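# Line up three dice on the mat by number

## Task

Place all three dice entirely on the mat so their centres form one straight line running radially outward from the midpoint between the two arm bases (about x -0.037, y +0.0175), ordered by the number on top: smallest closest to that midpoint, largest farthest. Each die must keep showing the number it shows now and must rest flat, staying in place without the robot holding it. Finish with both grippers open and moved away from the dice.

## Robot and tools

ROBOT. Two Kinova Gen3 seven-joint arms, left_arm and right_arm, each carrying a Robotiq 2F-85 two-finger gripper and a wrist camera. Base roots in the scene frame: left_arm at (-0.041, +0.335, 0), right_arm at (-0.033, -0.300, 0), both yawed slightly (quat_wxyz about (0.998, 0, 0, 0.06)). Cameras, all 672x504: cam_head_left, cam_head_right, cam_left_wrist, cam_right_wrist. The names left and right refer to the arms, not to image sides.

FRAMES. Everything uses one scene frame in metres: origin on the table surface between the arms, +x outward across the table, +y toward left_arm, +z up. Orientations are quaternions written w, x, y, z. In a gripper's own frame the fingers extend along +z and close along y. end_effector_position is the spot between the pads when closed; fingertips stick out about 19 mm past it when closed, 6 mm when fully open, and closing pushes the tips roughly 13 mm farther out, so keep that margin above the table.

THE ROW. Every motion command is one row of 18 numbers covering both arms: left x, y, z, qw, qx, qy, qz, left gripper position, left gripper speed, then the same nine for the right arm. x, y, z and the quaternion are an absolute target pose for that gripper in the scene frame, not an offset. Gripper position runs -1 to 1: +1 fully open (85 mm), 0 about 41 mm, about -0.8 pads touching, -1 squeeze until something blocks. Gripper speed runs -1 to 1: roughly 20 mm/s at -1, 85 at 0, 150 at +1. Both arms always appear; to keep one arm still, resend its last reported position and quaternion and the gripper numbers it already has (a 0 is a real command). To keep orientation steady, repeat the same quaternion rather than copying a drifted reading.

execute_actions. Argument actions is a list holding at most one item. Empty list: just report state. A motion item has rows (1 to 15 rows of 18 numbers, one per control step of 1/30 s, the last row reused if steps exceeds the row count) and optional steps (at most 15, default 15). A wait item has only steps (up to 300), counted from the previous result. Optional pictures true/false. A call is rejected outright, sending nothing, if a target lies more than 0.6 m from that arm's last reported position along any gripper axis. Each step the commanded pose is clipped to within 70 mm and 16 degrees of the measured one, so a far target needs several calls; after the last step the arm only finishes its last clipped pose.

move. Argument target: one 18-number row as above (absolute poses). Argument speed: path top speed in m/s, 0.002 to 0.5, default 0.25; rotation capped at twice that in rad/s. Each gripper travels a straight line, all ending together, lasting 0.5 to 10 s; longer paths stop short. It does not avoid obstacles or the other arm, grippers lag, wander and can overshoot, especially with a stretched arm. Finger numbers apply at the start. The result adds a move: line with the outcome (done, off_target, moving, held, fault), any limits (paced: the pose was clipped; held: steps were blocked, after which the arm may jump faster than speed), and each gripper's remaining distance to its target.

wait: seconds, 0 to 10; the robot just keeps doing what it was doing. zoom_image: camera (one of the four names) and region [x0, y0, x1, y1] in image pixels, origin top-left, at most 504 by 504. read_manual: optional section, only "licences"; no motion. finished_scene: scene, the current scene's number; cannot be undone and reports whether the goal holds.

RESULTS. The state line reads left_arm: ... | right_arm: ... with each gripper's position and quaternion; at long reach the printed position may be somewhat off. position_measured_pct is about 50 minus 50 times the finger position, 0 when fully open; fingers stopping below 90 mean something is held or blocking, around 90 or more means the pads closed on nothing or something tiny. A "pose unreachable" line means a clearance check altered or blocked that arm's command; HELD marks steps not delivered. A Hand target line shows where the controller is currently heading. MOTOR HOT appears at 60 °C; at 75 °C an OVER-TEMPERATURE FAULT makes that arm sag. A TORQUE FAULT (contact torque reaching the load limit: 48.6 N m for the first four joints, 30.6 N m for the three wrist joints) freezes the arm for 10 s and drops the rest of the call.

GRIPPING. Grip by sending -1 and keeping it. Release by sending a position wider than the object. For a gentle grip, open, then close to a value just below the object's width; each extra millimetre adds force, up to about 190 to 235 N per pad. Fingers re-close by themselves if the object slips or is lost.

CAUTIONS. Do not let the dice or anything else fall or leave the table; never let the arms collide or press on each other. Approach contacts slowly and do not aim far beyond a surface, since speed and overshoot raise the impact. Avoid rolling or tipping a die, which changes its top number; turning it about the vertical is harmless. Set dice down flat and let them settle; a die still touched by a finger is not counted. Brief external tugs on held objects or pushes on loose ones can occur. Holding loads heats motors, so keep carrying time short. At the end open both grippers and lift them clear before finishing.

Each tool is called in YAML: its name, and indented under it one key for each argument.

## Session

execute_actions:
  actions: []

Scene clock: 0.00 s of 4800.00 s.
left_arm: end_effector_position=(+0.0644, +0.1813, +0.1513) position_measured_pct=0.0 end_effector_quat_wxyz=(-0.013, +0.952, -0.307, -0.006) | right_arm: end_effector_position=(+0.1544, -0.6394, +0.1631) position_measured_pct=0.0 end_effector_quat_wxyz=(+0.066, +0.950, +0.296, -0.069)
Joint positions: left_arm=[ 0.553 -0.031  0.427  2.482 -0.004  0.712 -1.34 ] | right_arm=[ 0.655  0.336  0.42   2.024  0.059  0.732 -0.085]
Joint velocities: left_arm=[ 0.001  0.     0.001 -0.001 -0.    -0.001  0.   ] | right_arm=[ 0.002 -0.002  0.     0.     0.     0.    -0.001]
Hand target (left_arm): +0.064, +0.181, +0.151; -0.013, +0.952, -0.307, -0.006
Hand target (right_arm): +0.154, -0.639, +0.163; +0.066, +0.950, +0.296, -0.069

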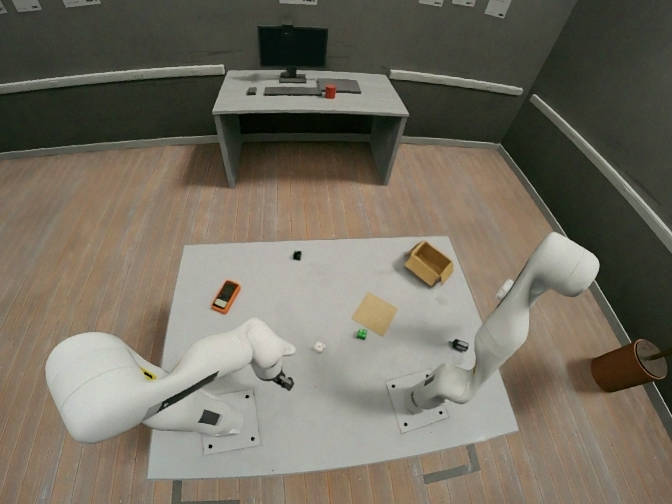

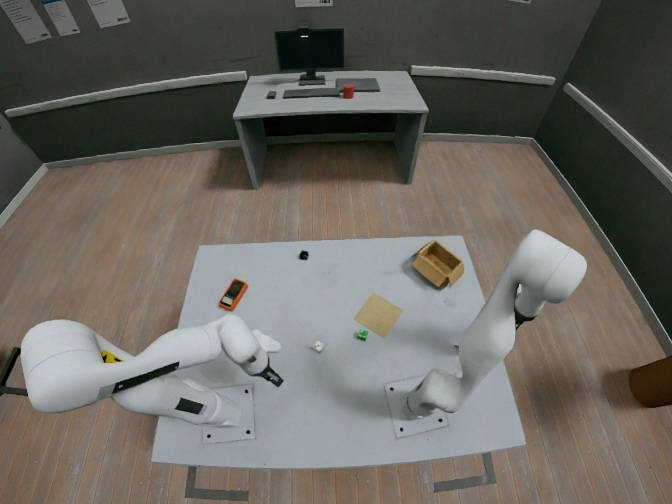

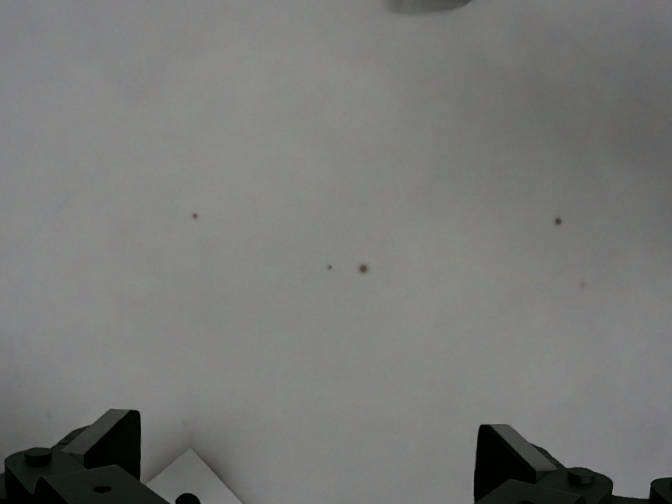

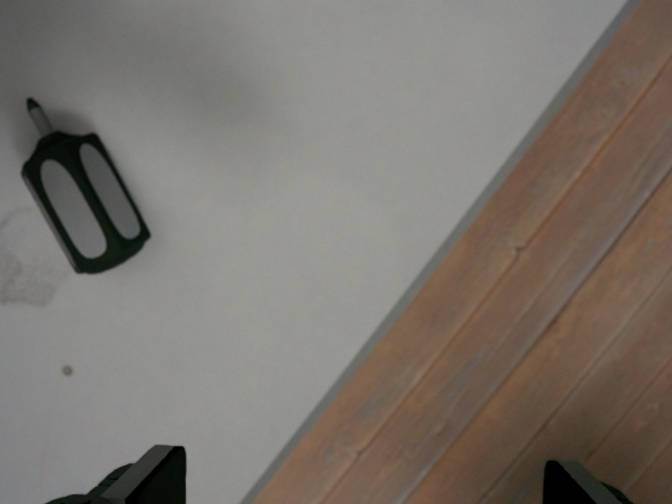

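zoom_image:
  camera: "cam_head_left"
  region: [200, 220, 500, 445]

move:
  target: [0.15,0.1,0.35,0,1,0,0,1,0,0.1544,-0.6394,0.1631,0.066,0.95,0.296,-0.069,1,0]

Region (200, 220, 500, 445) of cam_head_left's 672x504 image, scaled by 1.680, with more detail than that image has; it fills the top 378 rows of this view, and the rest is white.

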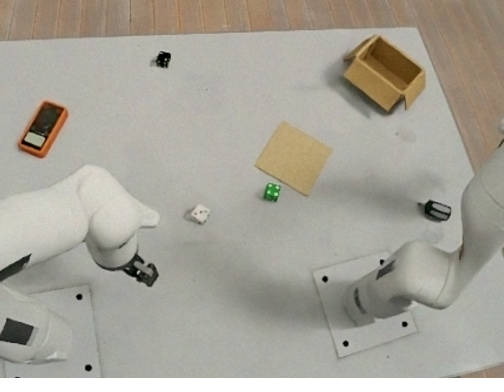

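Scene clock: 6.03 s of 4800.00 s.
left_arm: end_effector_position=(+0.1500, +0.0997, +0.3499) position_measured_pct=0.0 end_effector_quat_wxyz=(+0.001, +1.000, -0.001, -0.000) | right_arm: end_effector_position=(+0.1544, -0.6394, +0.1631) position_measured_pct=0.0 end_effector_quat_wxyz=(+0.066, +0.950, +0.296, -0.069)
Joint positions: left_arm=[ 0.484 -0.038  0.431  1.745  0.017  1.43  -0.787] | right_arm=[ 0.653  0.336  0.42   2.025  0.06   0.731 -0.087]
Joint velocities: left_arm=[ 0.001  0.006  0.003 -0.003  0.001  0.001 -0.001] | right_arm=[-0.     0.002 -0.001 -0.001 -0.002 -0.     0.001]
Hand target (left_arm): +0.150, +0.100, +0.350; +0.001, +1.000, -0.001, -0.000
Hand target (right_arm): +0.154, -0.639, +0.163; +0.066, +0.950, +0.296, -0.069
Off the commanded pose (left_arm): 0.000 m, 0 deg.
Off the commanded pose (right_arm): 0.000 m, 0 deg.
After step 90, 1.37 s passed at rest.
move: done

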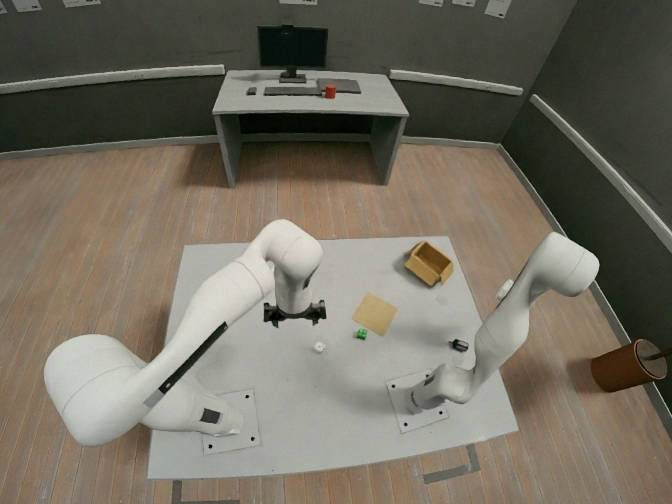

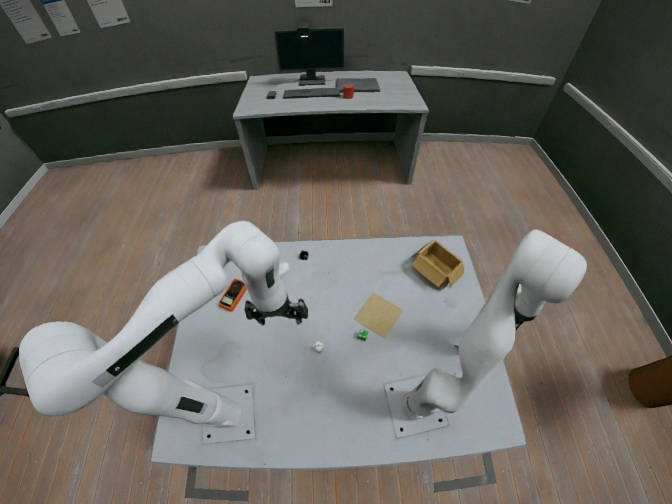

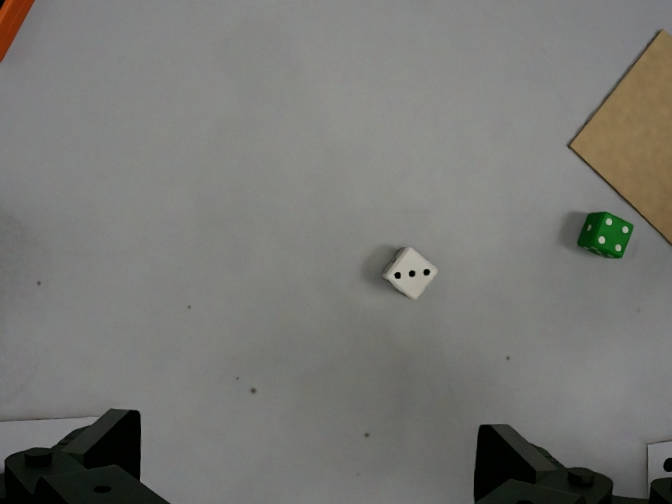

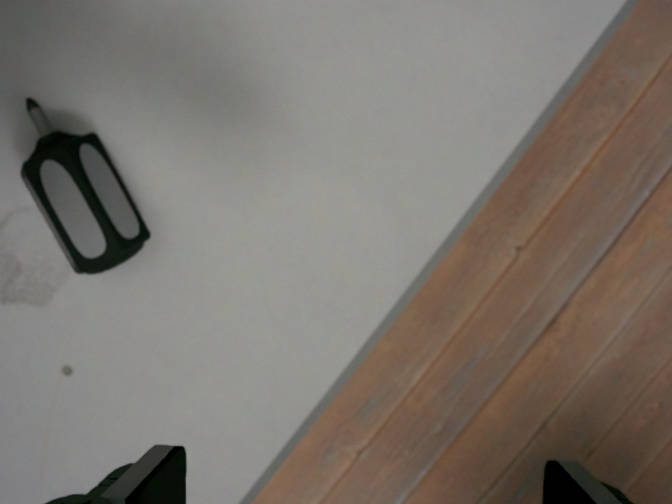

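move:
  target: [0.25,-0.12,0.4,0,1,0,0,1,0,0.1544,-0.6394,0.1631,0.066,0.95,0.296,-0.069,1,0]

move:
  target: [0.45,0.2,0.35,0,1,0,0,1,0,0.1544,-0.6394,0.1631,0.066,0.95,0.296,-0.069,1,0]

Scene clock: 11.97 s of 4800.00 s.
left_arm: end_effector_position=(+0.2513, -0.1189, +0.4011) position_measured_pct=0.0 end_effector_quat_wxyz=(-0.000, +1.000, -0.001, +0.001) | right_arm: end_effector_position=(+0.1544, -0.6394, +0.1631) position_measured_pct=0.0 end_effector_quat_wxyz=(+0.066, +0.950, +0.296, -0.069)
Joint positions: left_arm=[ 0.884  0.622  0.527  0.74  -0.311  1.835 -0.457] | right_arm=[ 0.653  0.336  0.42   2.025  0.06   0.731 -0.087]
Joint velocities: left_arm=[ 0.012  0.016  0.002 -0.009 -0.003  0.003  0.001] | right_arm=[-0.001 -0.001  0.    -0.     0.    -0.     0.   ]
Hand target (left_arm): +0.251, -0.119, +0.400; -0.001, +1.000, -0.001, +0.001
Hand target (right_arm): +0.154, -0.639, +0.163; +0.066, +0.950, +0.296, -0.069
Off the commanded pose (left_arm): 0.002 m, 0 deg.
Off the commanded pose (right_arm): 0.000 m, 0 deg.
After step 90, 1.37 s passed at rest.
move: done

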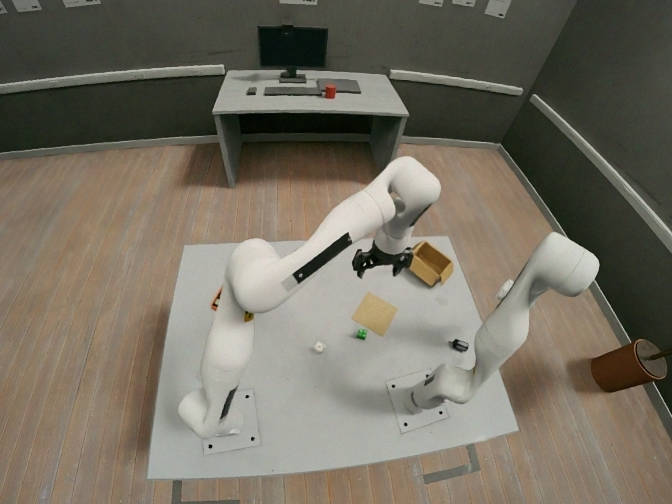

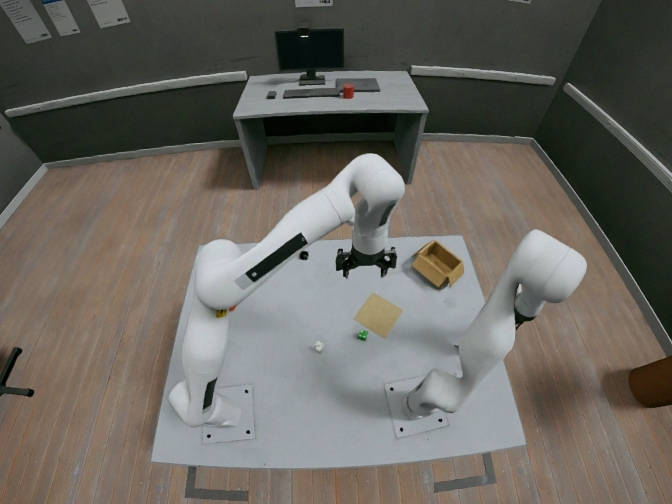

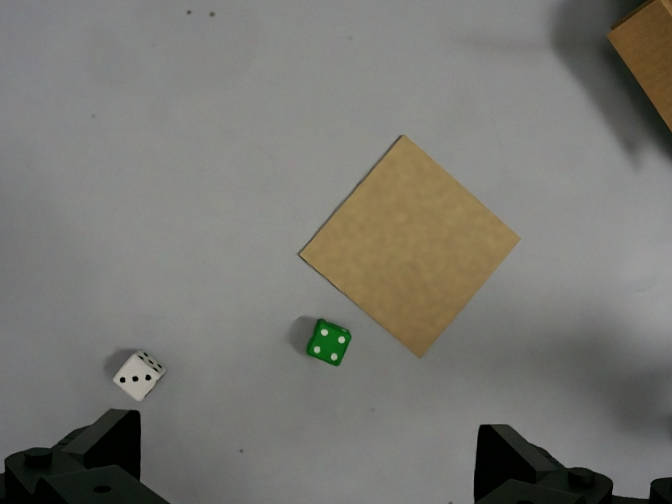

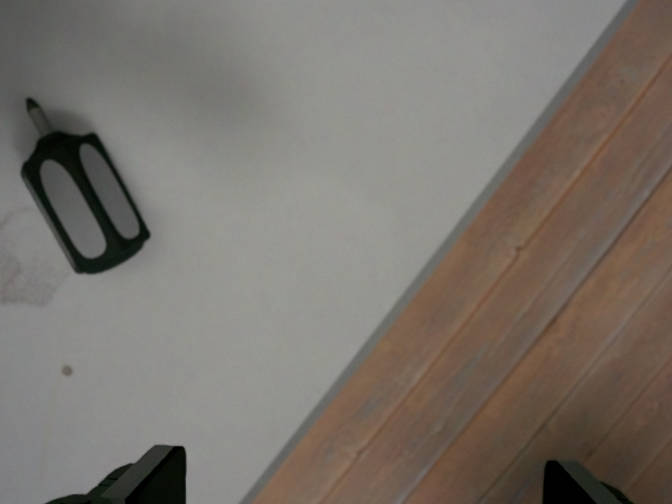

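Scene clock: 13.87 s of 4800.00 s.
left_arm: end_effector_position=(+0.4486, +0.1990, +0.3500) position_measured_pct=0.0 end_effector_quat_wxyz=(+0.002, +1.000, +0.000, -0.000) | right_arm: end_effector_position=(+0.1544, -0.6394, +0.1631) position_measured_pct=0.0 end_effector_quat_wxyz=(+0.066, +0.950, +0.296, -0.069)
Joint positions: left_arm=[ 0.099  0.503  0.464  1.096 -0.214  1.587 -1.189] | right_arm=[ 0.653  0.336  0.42   2.025  0.06   0.731 -0.087]
Joint velocities: left_arm=[-0.005  0.003 -0.005 -0.001  0.003 -0.    -0.002] | right_arm=[ 0.    -0.     0.001  0.     0.    -0.    -0.   ]
Hand target (left_arm): +0.449, +0.199, +0.350; +0.002, +1.000, +0.001, -0.000
Hand target (right_arm): +0.154, -0.639, +0.163; +0.066, +0.950, +0.296, -0.069
Off the commanded pose (left_arm): 0.002 m, 0 deg.
Off the commanded pose (right_arm): 0.000 m, 0 deg.
move: done

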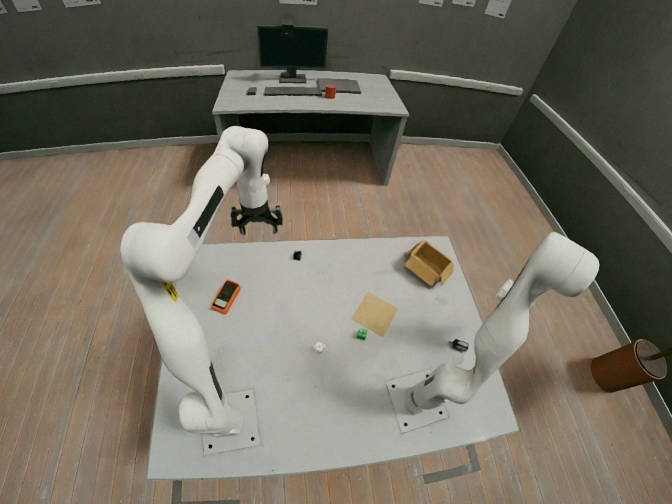

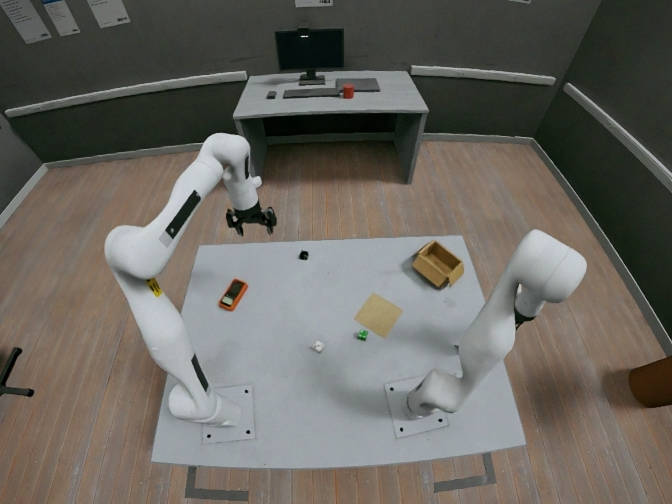

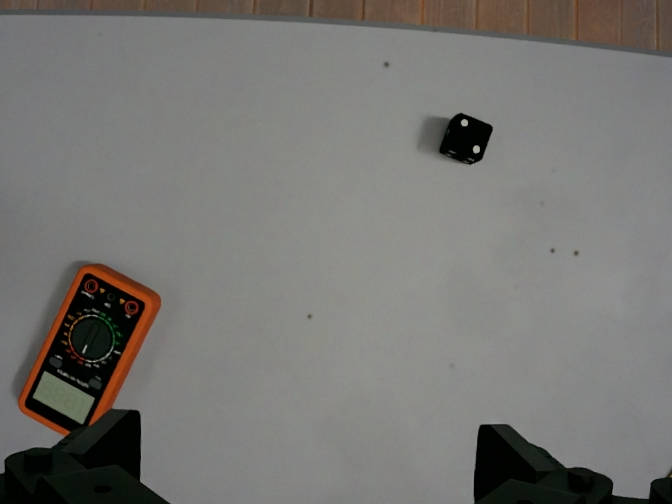

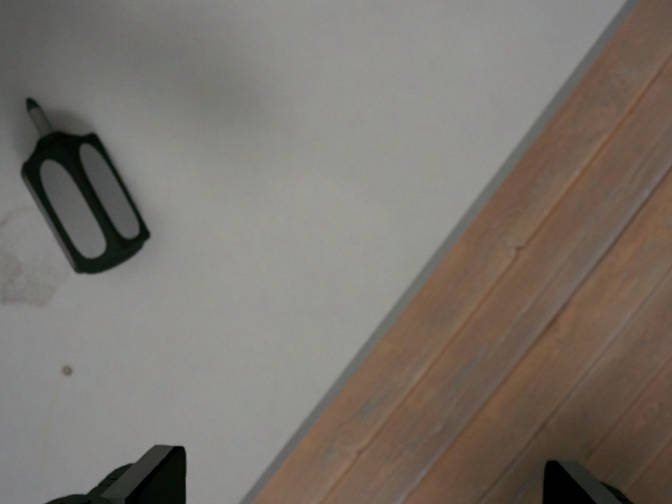

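move:
  target: [0.195,0.043,0.2,0,0.934,-0.358,0,1,0,0.1544,-0.6394,0.1631,0.066,0.95,0.296,-0.069,1,0]

Scene clock: 24.10 s of 4800.00 s.
left_arm: end_effector_position=(+0.1961, +0.0442, +0.2000) position_measured_pct=0.0 end_effector_quat_wxyz=(-0.002, +0.934, -0.356, -0.000) | right_arm: end_effector_position=(+0.1544, -0.6394, +0.1631) position_measured_pct=0.0 end_effector_quat_wxyz=(+0.066, +0.950, +0.296, -0.069)
Joint positions: left_arm=[ 0.415  0.335  0.699  1.911 -0.26   0.989 -1.195] | right_arm=[ 0.653  0.336  0.42   2.025  0.06   0.731 -0.087]
Joint velocities: left_arm=[ 0.007  0.005  0.008  0.    -0.001 -0.     0.004] | right_arm=[-0.    -0.001  0.    -0.    -0.001 -0.     0.001]
Hand target (left_arm): +0.196, +0.044, +0.200; -0.002, +0.934, -0.357, -0.000
Hand target (right_arm): +0.154, -0.639, +0.163; +0.066, +0.950, +0.296, -0.069
Off the commanded pose (left_arm): 0.002 m, 0 deg.
Off the commanded pose (right_arm): 0.000 m, 0 deg.
After step 90, 5.40 s passed at rest.
move: done

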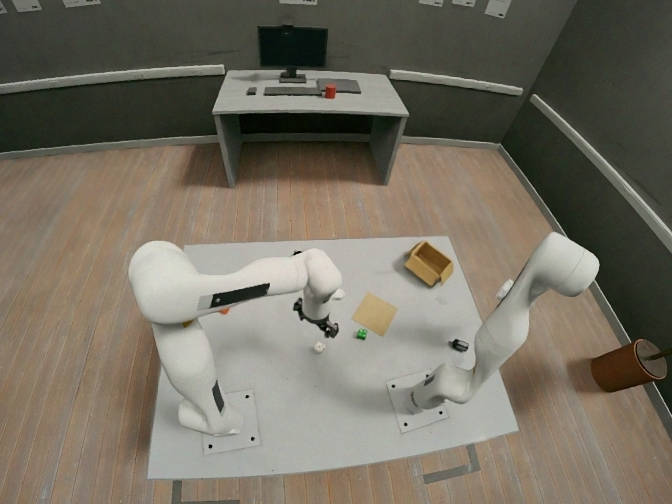

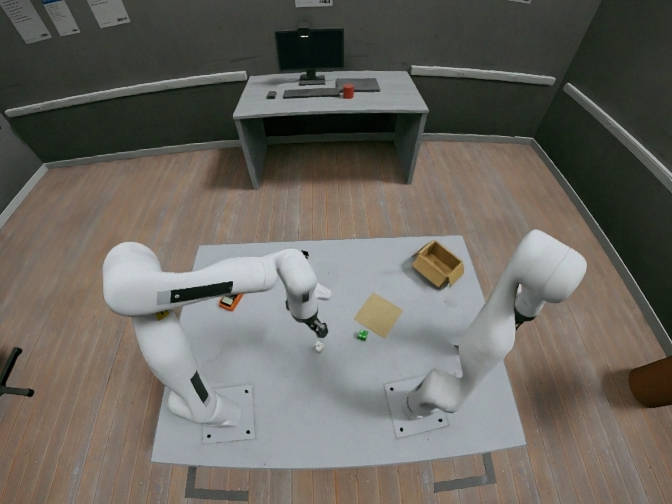

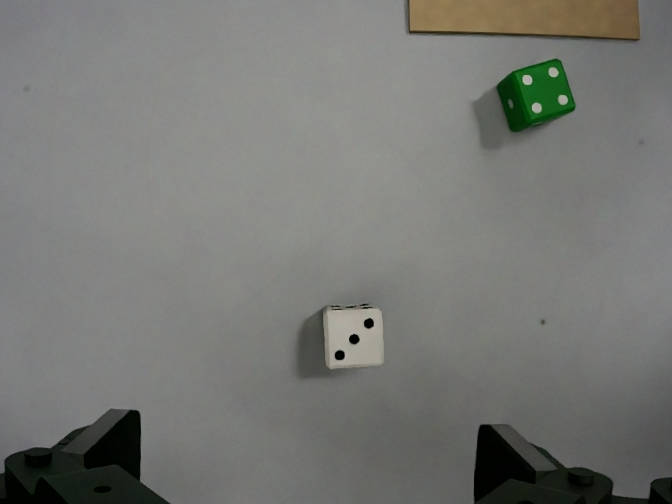

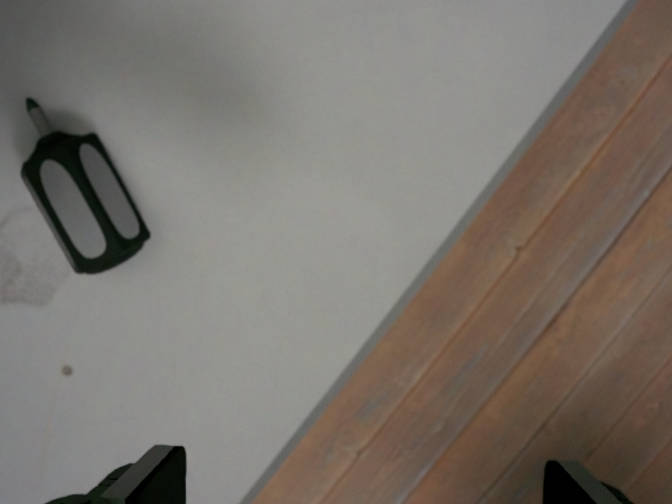

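move:
  target: [0.1965,0.024,0.09,0,0.934,-0.358,0,1,0,0.1544,-0.6394,0.1631,0.066,0.95,0.296,-0.069,1,0]

Scene clock: 31.27 s of 4800.00 s.
left_arm: end_effector_position=(+0.1970, +0.0244, +0.0904) position_measured_pct=0.0 end_effector_quat_wxyz=(-0.000, +0.934, -0.358, +0.000) | right_arm: end_effector_position=(+0.1544, -0.6394, +0.1631) position_measured_pct=0.0 end_effector_quat_wxyz=(+0.066, +0.950, +0.296, -0.069)
Joint positions: left_arm=[ 0.578  0.566  0.569  2.012 -0.472  0.693 -0.983] | right_arm=[ 0.653  0.336  0.42   2.025  0.06   0.731 -0.087]
Joint velocities: left_arm=[ 0.003  0.003 -0.001 -0.001 -0.001  0.001  0.001] | right_arm=[ 0.    -0.     0.001 -0.001  0.    -0.     0.001]
Hand target (left_arm): +0.197, +0.024, +0.090; -0.000, +0.934, -0.358, +0.000
Hand target (right_arm): +0.154, -0.639, +0.163; +0.066, +0.950, +0.296, -0.069
Off the commanded pose (left_arm): 0.001 m, 0 deg.
Off the commanded pose (right_arm): 0.000 m, 0 deg.
After step 90, 3.17 s passed at rest.
move: done

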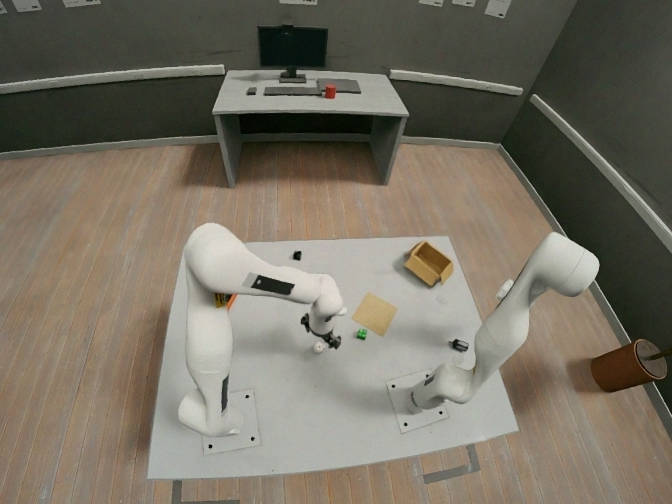

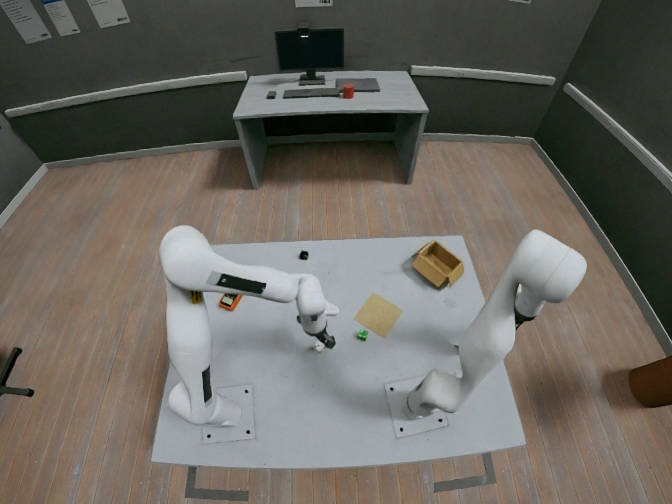

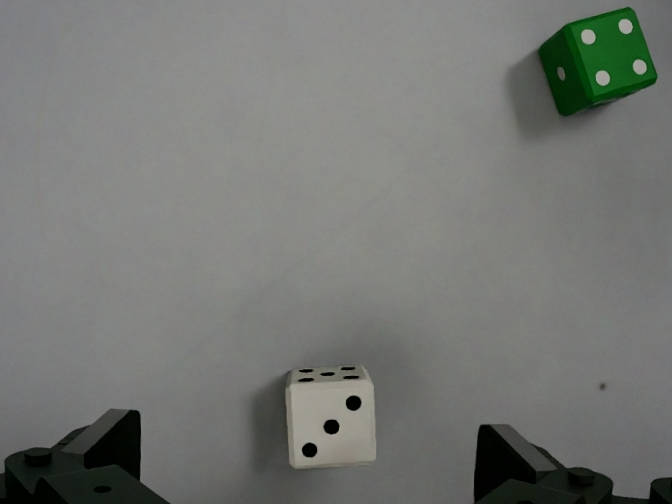

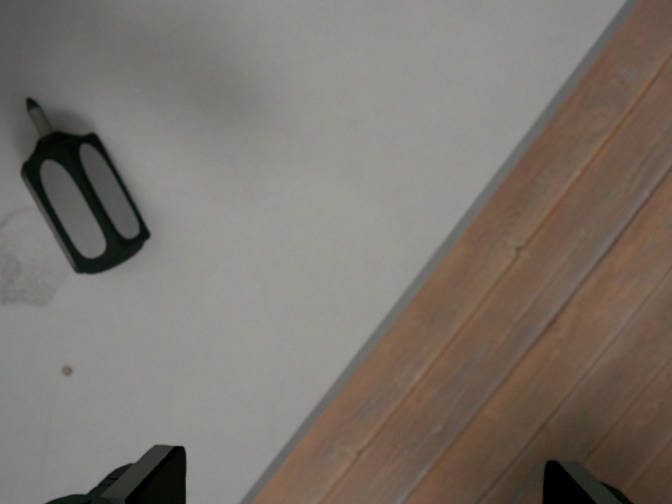

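move:
  target: [0.1935,0.0205,0.022,0,0.934,-0.358,0,1,0,0.1544,-0.6394,0.1631,0.066,0.95,0.296,-0.069,1,0]
  speed: 0.1

move:
  target: [0.1935,0.0205,0.022,0,0.934,-0.358,0,-1,0,0.1544,-0.6394,0.1631,0.066,0.95,0.296,-0.069,1,0]

move:
  target: [0.26,-0.15,0.2,0,0.934,-0.358,0,-1,0,0.1544,-0.6394,0.1631,0.066,0.95,0.296,-0.069,1,0]

Scene clock: 35.83 s of 4800.00 s.
left_arm: end_effector_position=(+0.1942, +0.0207, +0.0225) position_measured_pct=0.0 end_effector_quat_wxyz=(-0.000, +0.934, -0.357, +0.001) | right_arm: end_effector_position=(+0.1544, -0.6394, +0.1631) position_measured_pct=0.0 end_effector_quat_wxyz=(+0.066, +0.950, +0.296, -0.069)
Joint positions: left_arm=[ 0.689  0.706  0.434  2.053 -0.599  0.507 -0.863] | right_arm=[ 0.653  0.336  0.42   2.025  0.06   0.731 -0.087]
Joint velocities: left_arm=[ 0.007  0.008  0.001 -0.    -0.003  0.001  0.002] | right_arm=[-0.002  0.001 -0.    -0.    -0.001 -0.     0.001]
Hand target (left_arm): +0.194, +0.021, +0.022; -0.000, +0.934, -0.358, +0.000
Hand target (right_arm): +0.154, -0.639, +0.163; +0.066, +0.950, +0.296, -0.069
Off the commanded pose (left_arm): 0.001 m, 0 deg.
Off the commanded pose (right_arm): 0.000 m, 0 deg.
After step 90, 0.60 s passed at rest.
move: done

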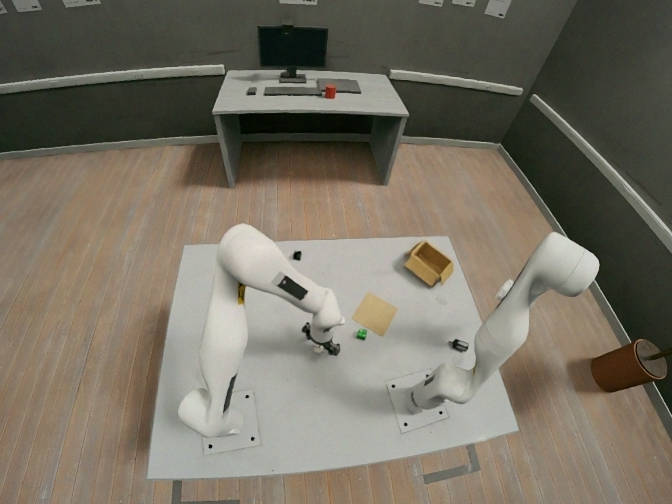

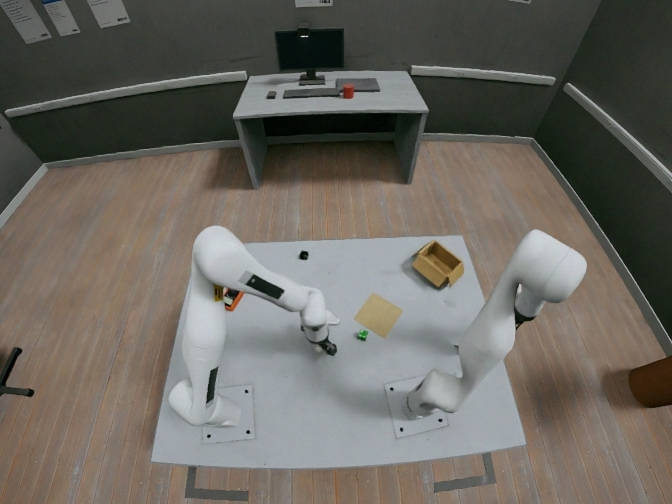

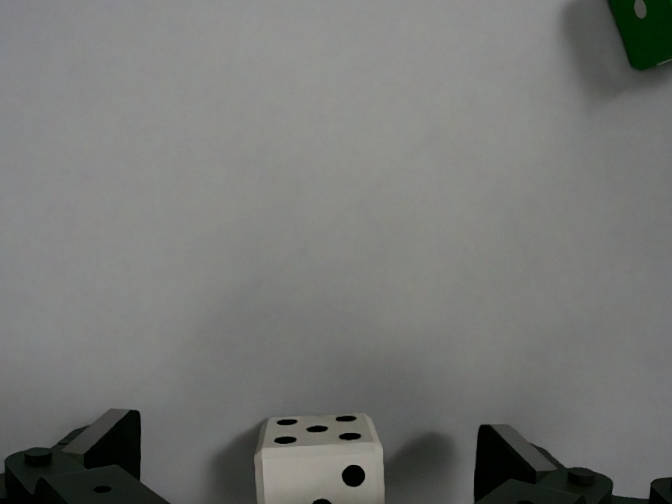

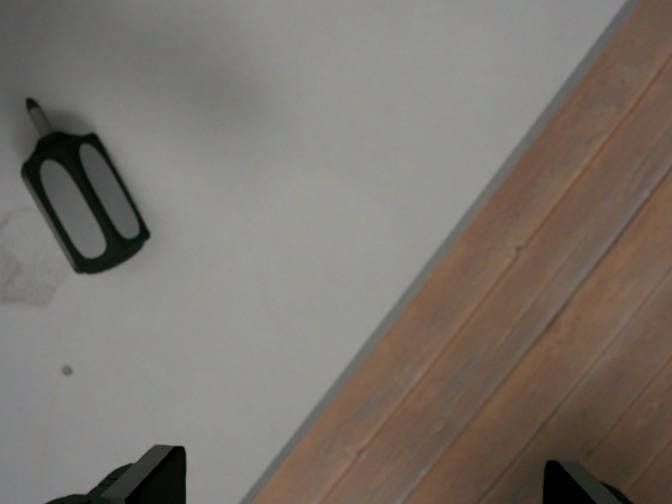

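Scene clock: 36.87 s of 4800.00 s.
left_arm: end_effector_position=(+0.1935, +0.0205, +0.0226) position_measured_pct=63.9 end_effector_quat_wxyz=(-0.000, +0.934, -0.358, +0.000) | right_arm: end_effector_position=(+0.1544, -0.6394, +0.1631) position_measured_pct=0.0 end_effector_quat_wxyz=(+0.066, +0.950, +0.296, -0.069)
Joint positions: left_arm=[ 0.69   0.705  0.435  2.053 -0.599  0.507 -0.863] | right_arm=[ 0.653  0.336  0.42   2.025  0.06   0.731 -0.087]
Joint velocities: left_arm=[-0.    -0.001  0.    -0.     0.001 -0.001 -0.   ] | right_arm=[0.001 0.001 0.001 0.001 0.001 0.    0.   ]
Hand target (left_arm): +0.194, +0.020, +0.022; -0.000, +0.934, -0.358, +0.000
Hand target (right_arm): +0.154, -0.639, +0.163; +0.066, +0.950, +0.296, -0.069
Off the commanded pose (left_arm): 0.001 m, 0 deg.
Off the commanded pose (right_arm): 0.000 m, 0 deg.
move: done

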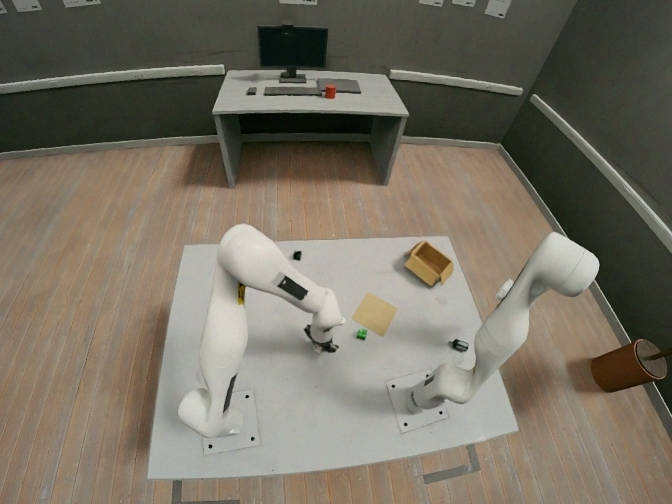

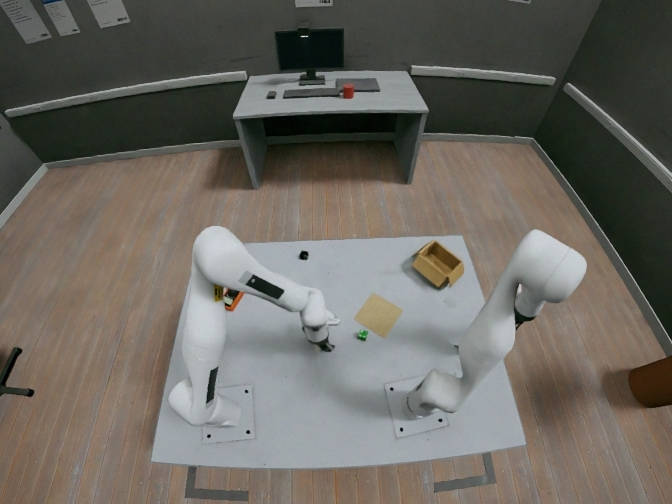

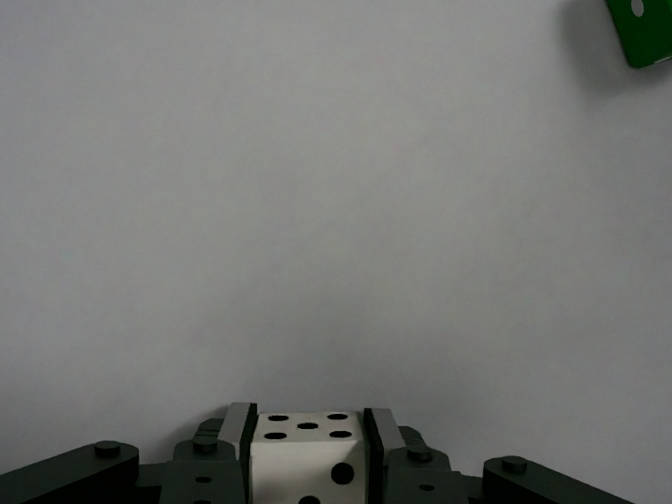

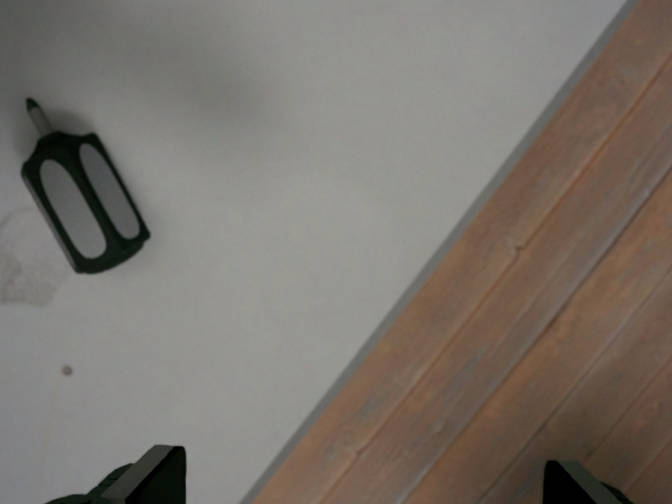

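Scene clock: 38.37 s of 4800.00 s.
left_arm: end_effector_position=(+0.2605, -0.1501, +0.2004) position_measured_pct=63.9 end_effector_quat_wxyz=(+0.001, +0.933, -0.359, +0.000) | right_arm: end_effector_position=(+0.1544, -0.6394, +0.1631) position_measured_pct=0.0 end_effector_quat_wxyz=(+0.066, +0.950, +0.296, -0.069)
Joint positions: left_arm=[ 0.802  0.763  0.608  1.194 -0.421  1.305 -1.047] | right_arm=[ 0.653  0.336  0.421  2.025  0.06   0.731 -0.087]
Joint velocities: left_arm=[ 0.008  0.011  0.001 -0.005 -0.     0.002  0.   ] | right_arm=[ 0.     0.001  0.     0.001 -0.     0.     0.001]
Hand target (left_arm): +0.260, -0.150, +0.200; +0.001, +0.933, -0.359, -0.000
Hand target (right_arm): +0.154, -0.639, +0.163; +0.066, +0.950, +0.296, -0.069
Off the commanded pose (left_arm): 0.001 m, 0 deg.
Off the commanded pose (right_arm): 0.000 m, 0 deg.
move: done

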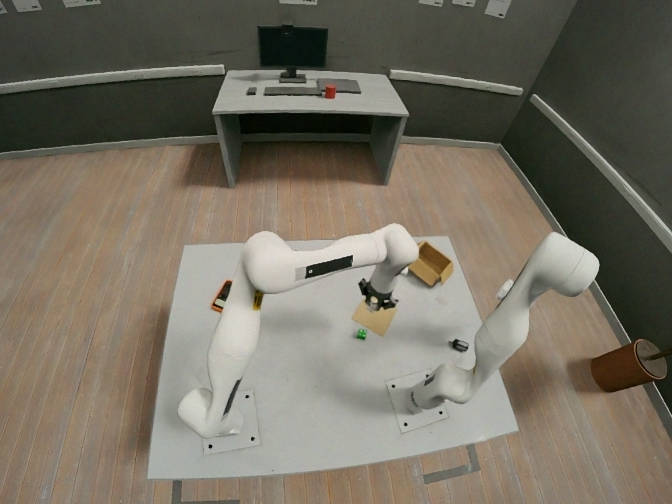

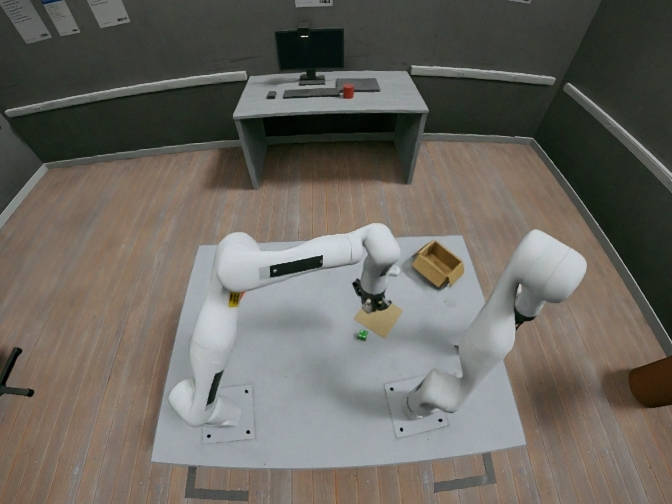

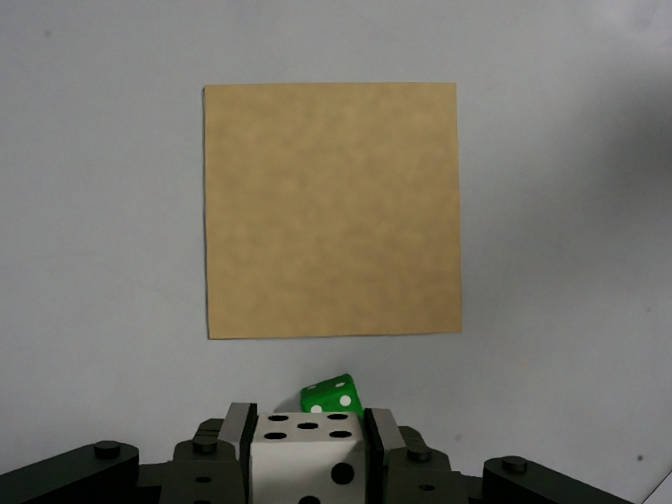

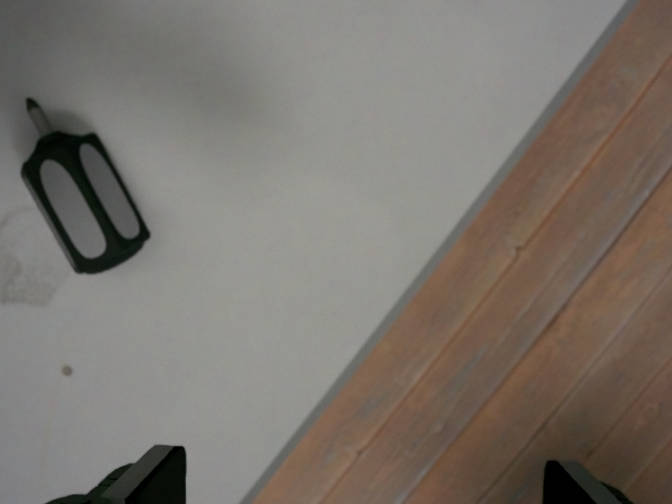

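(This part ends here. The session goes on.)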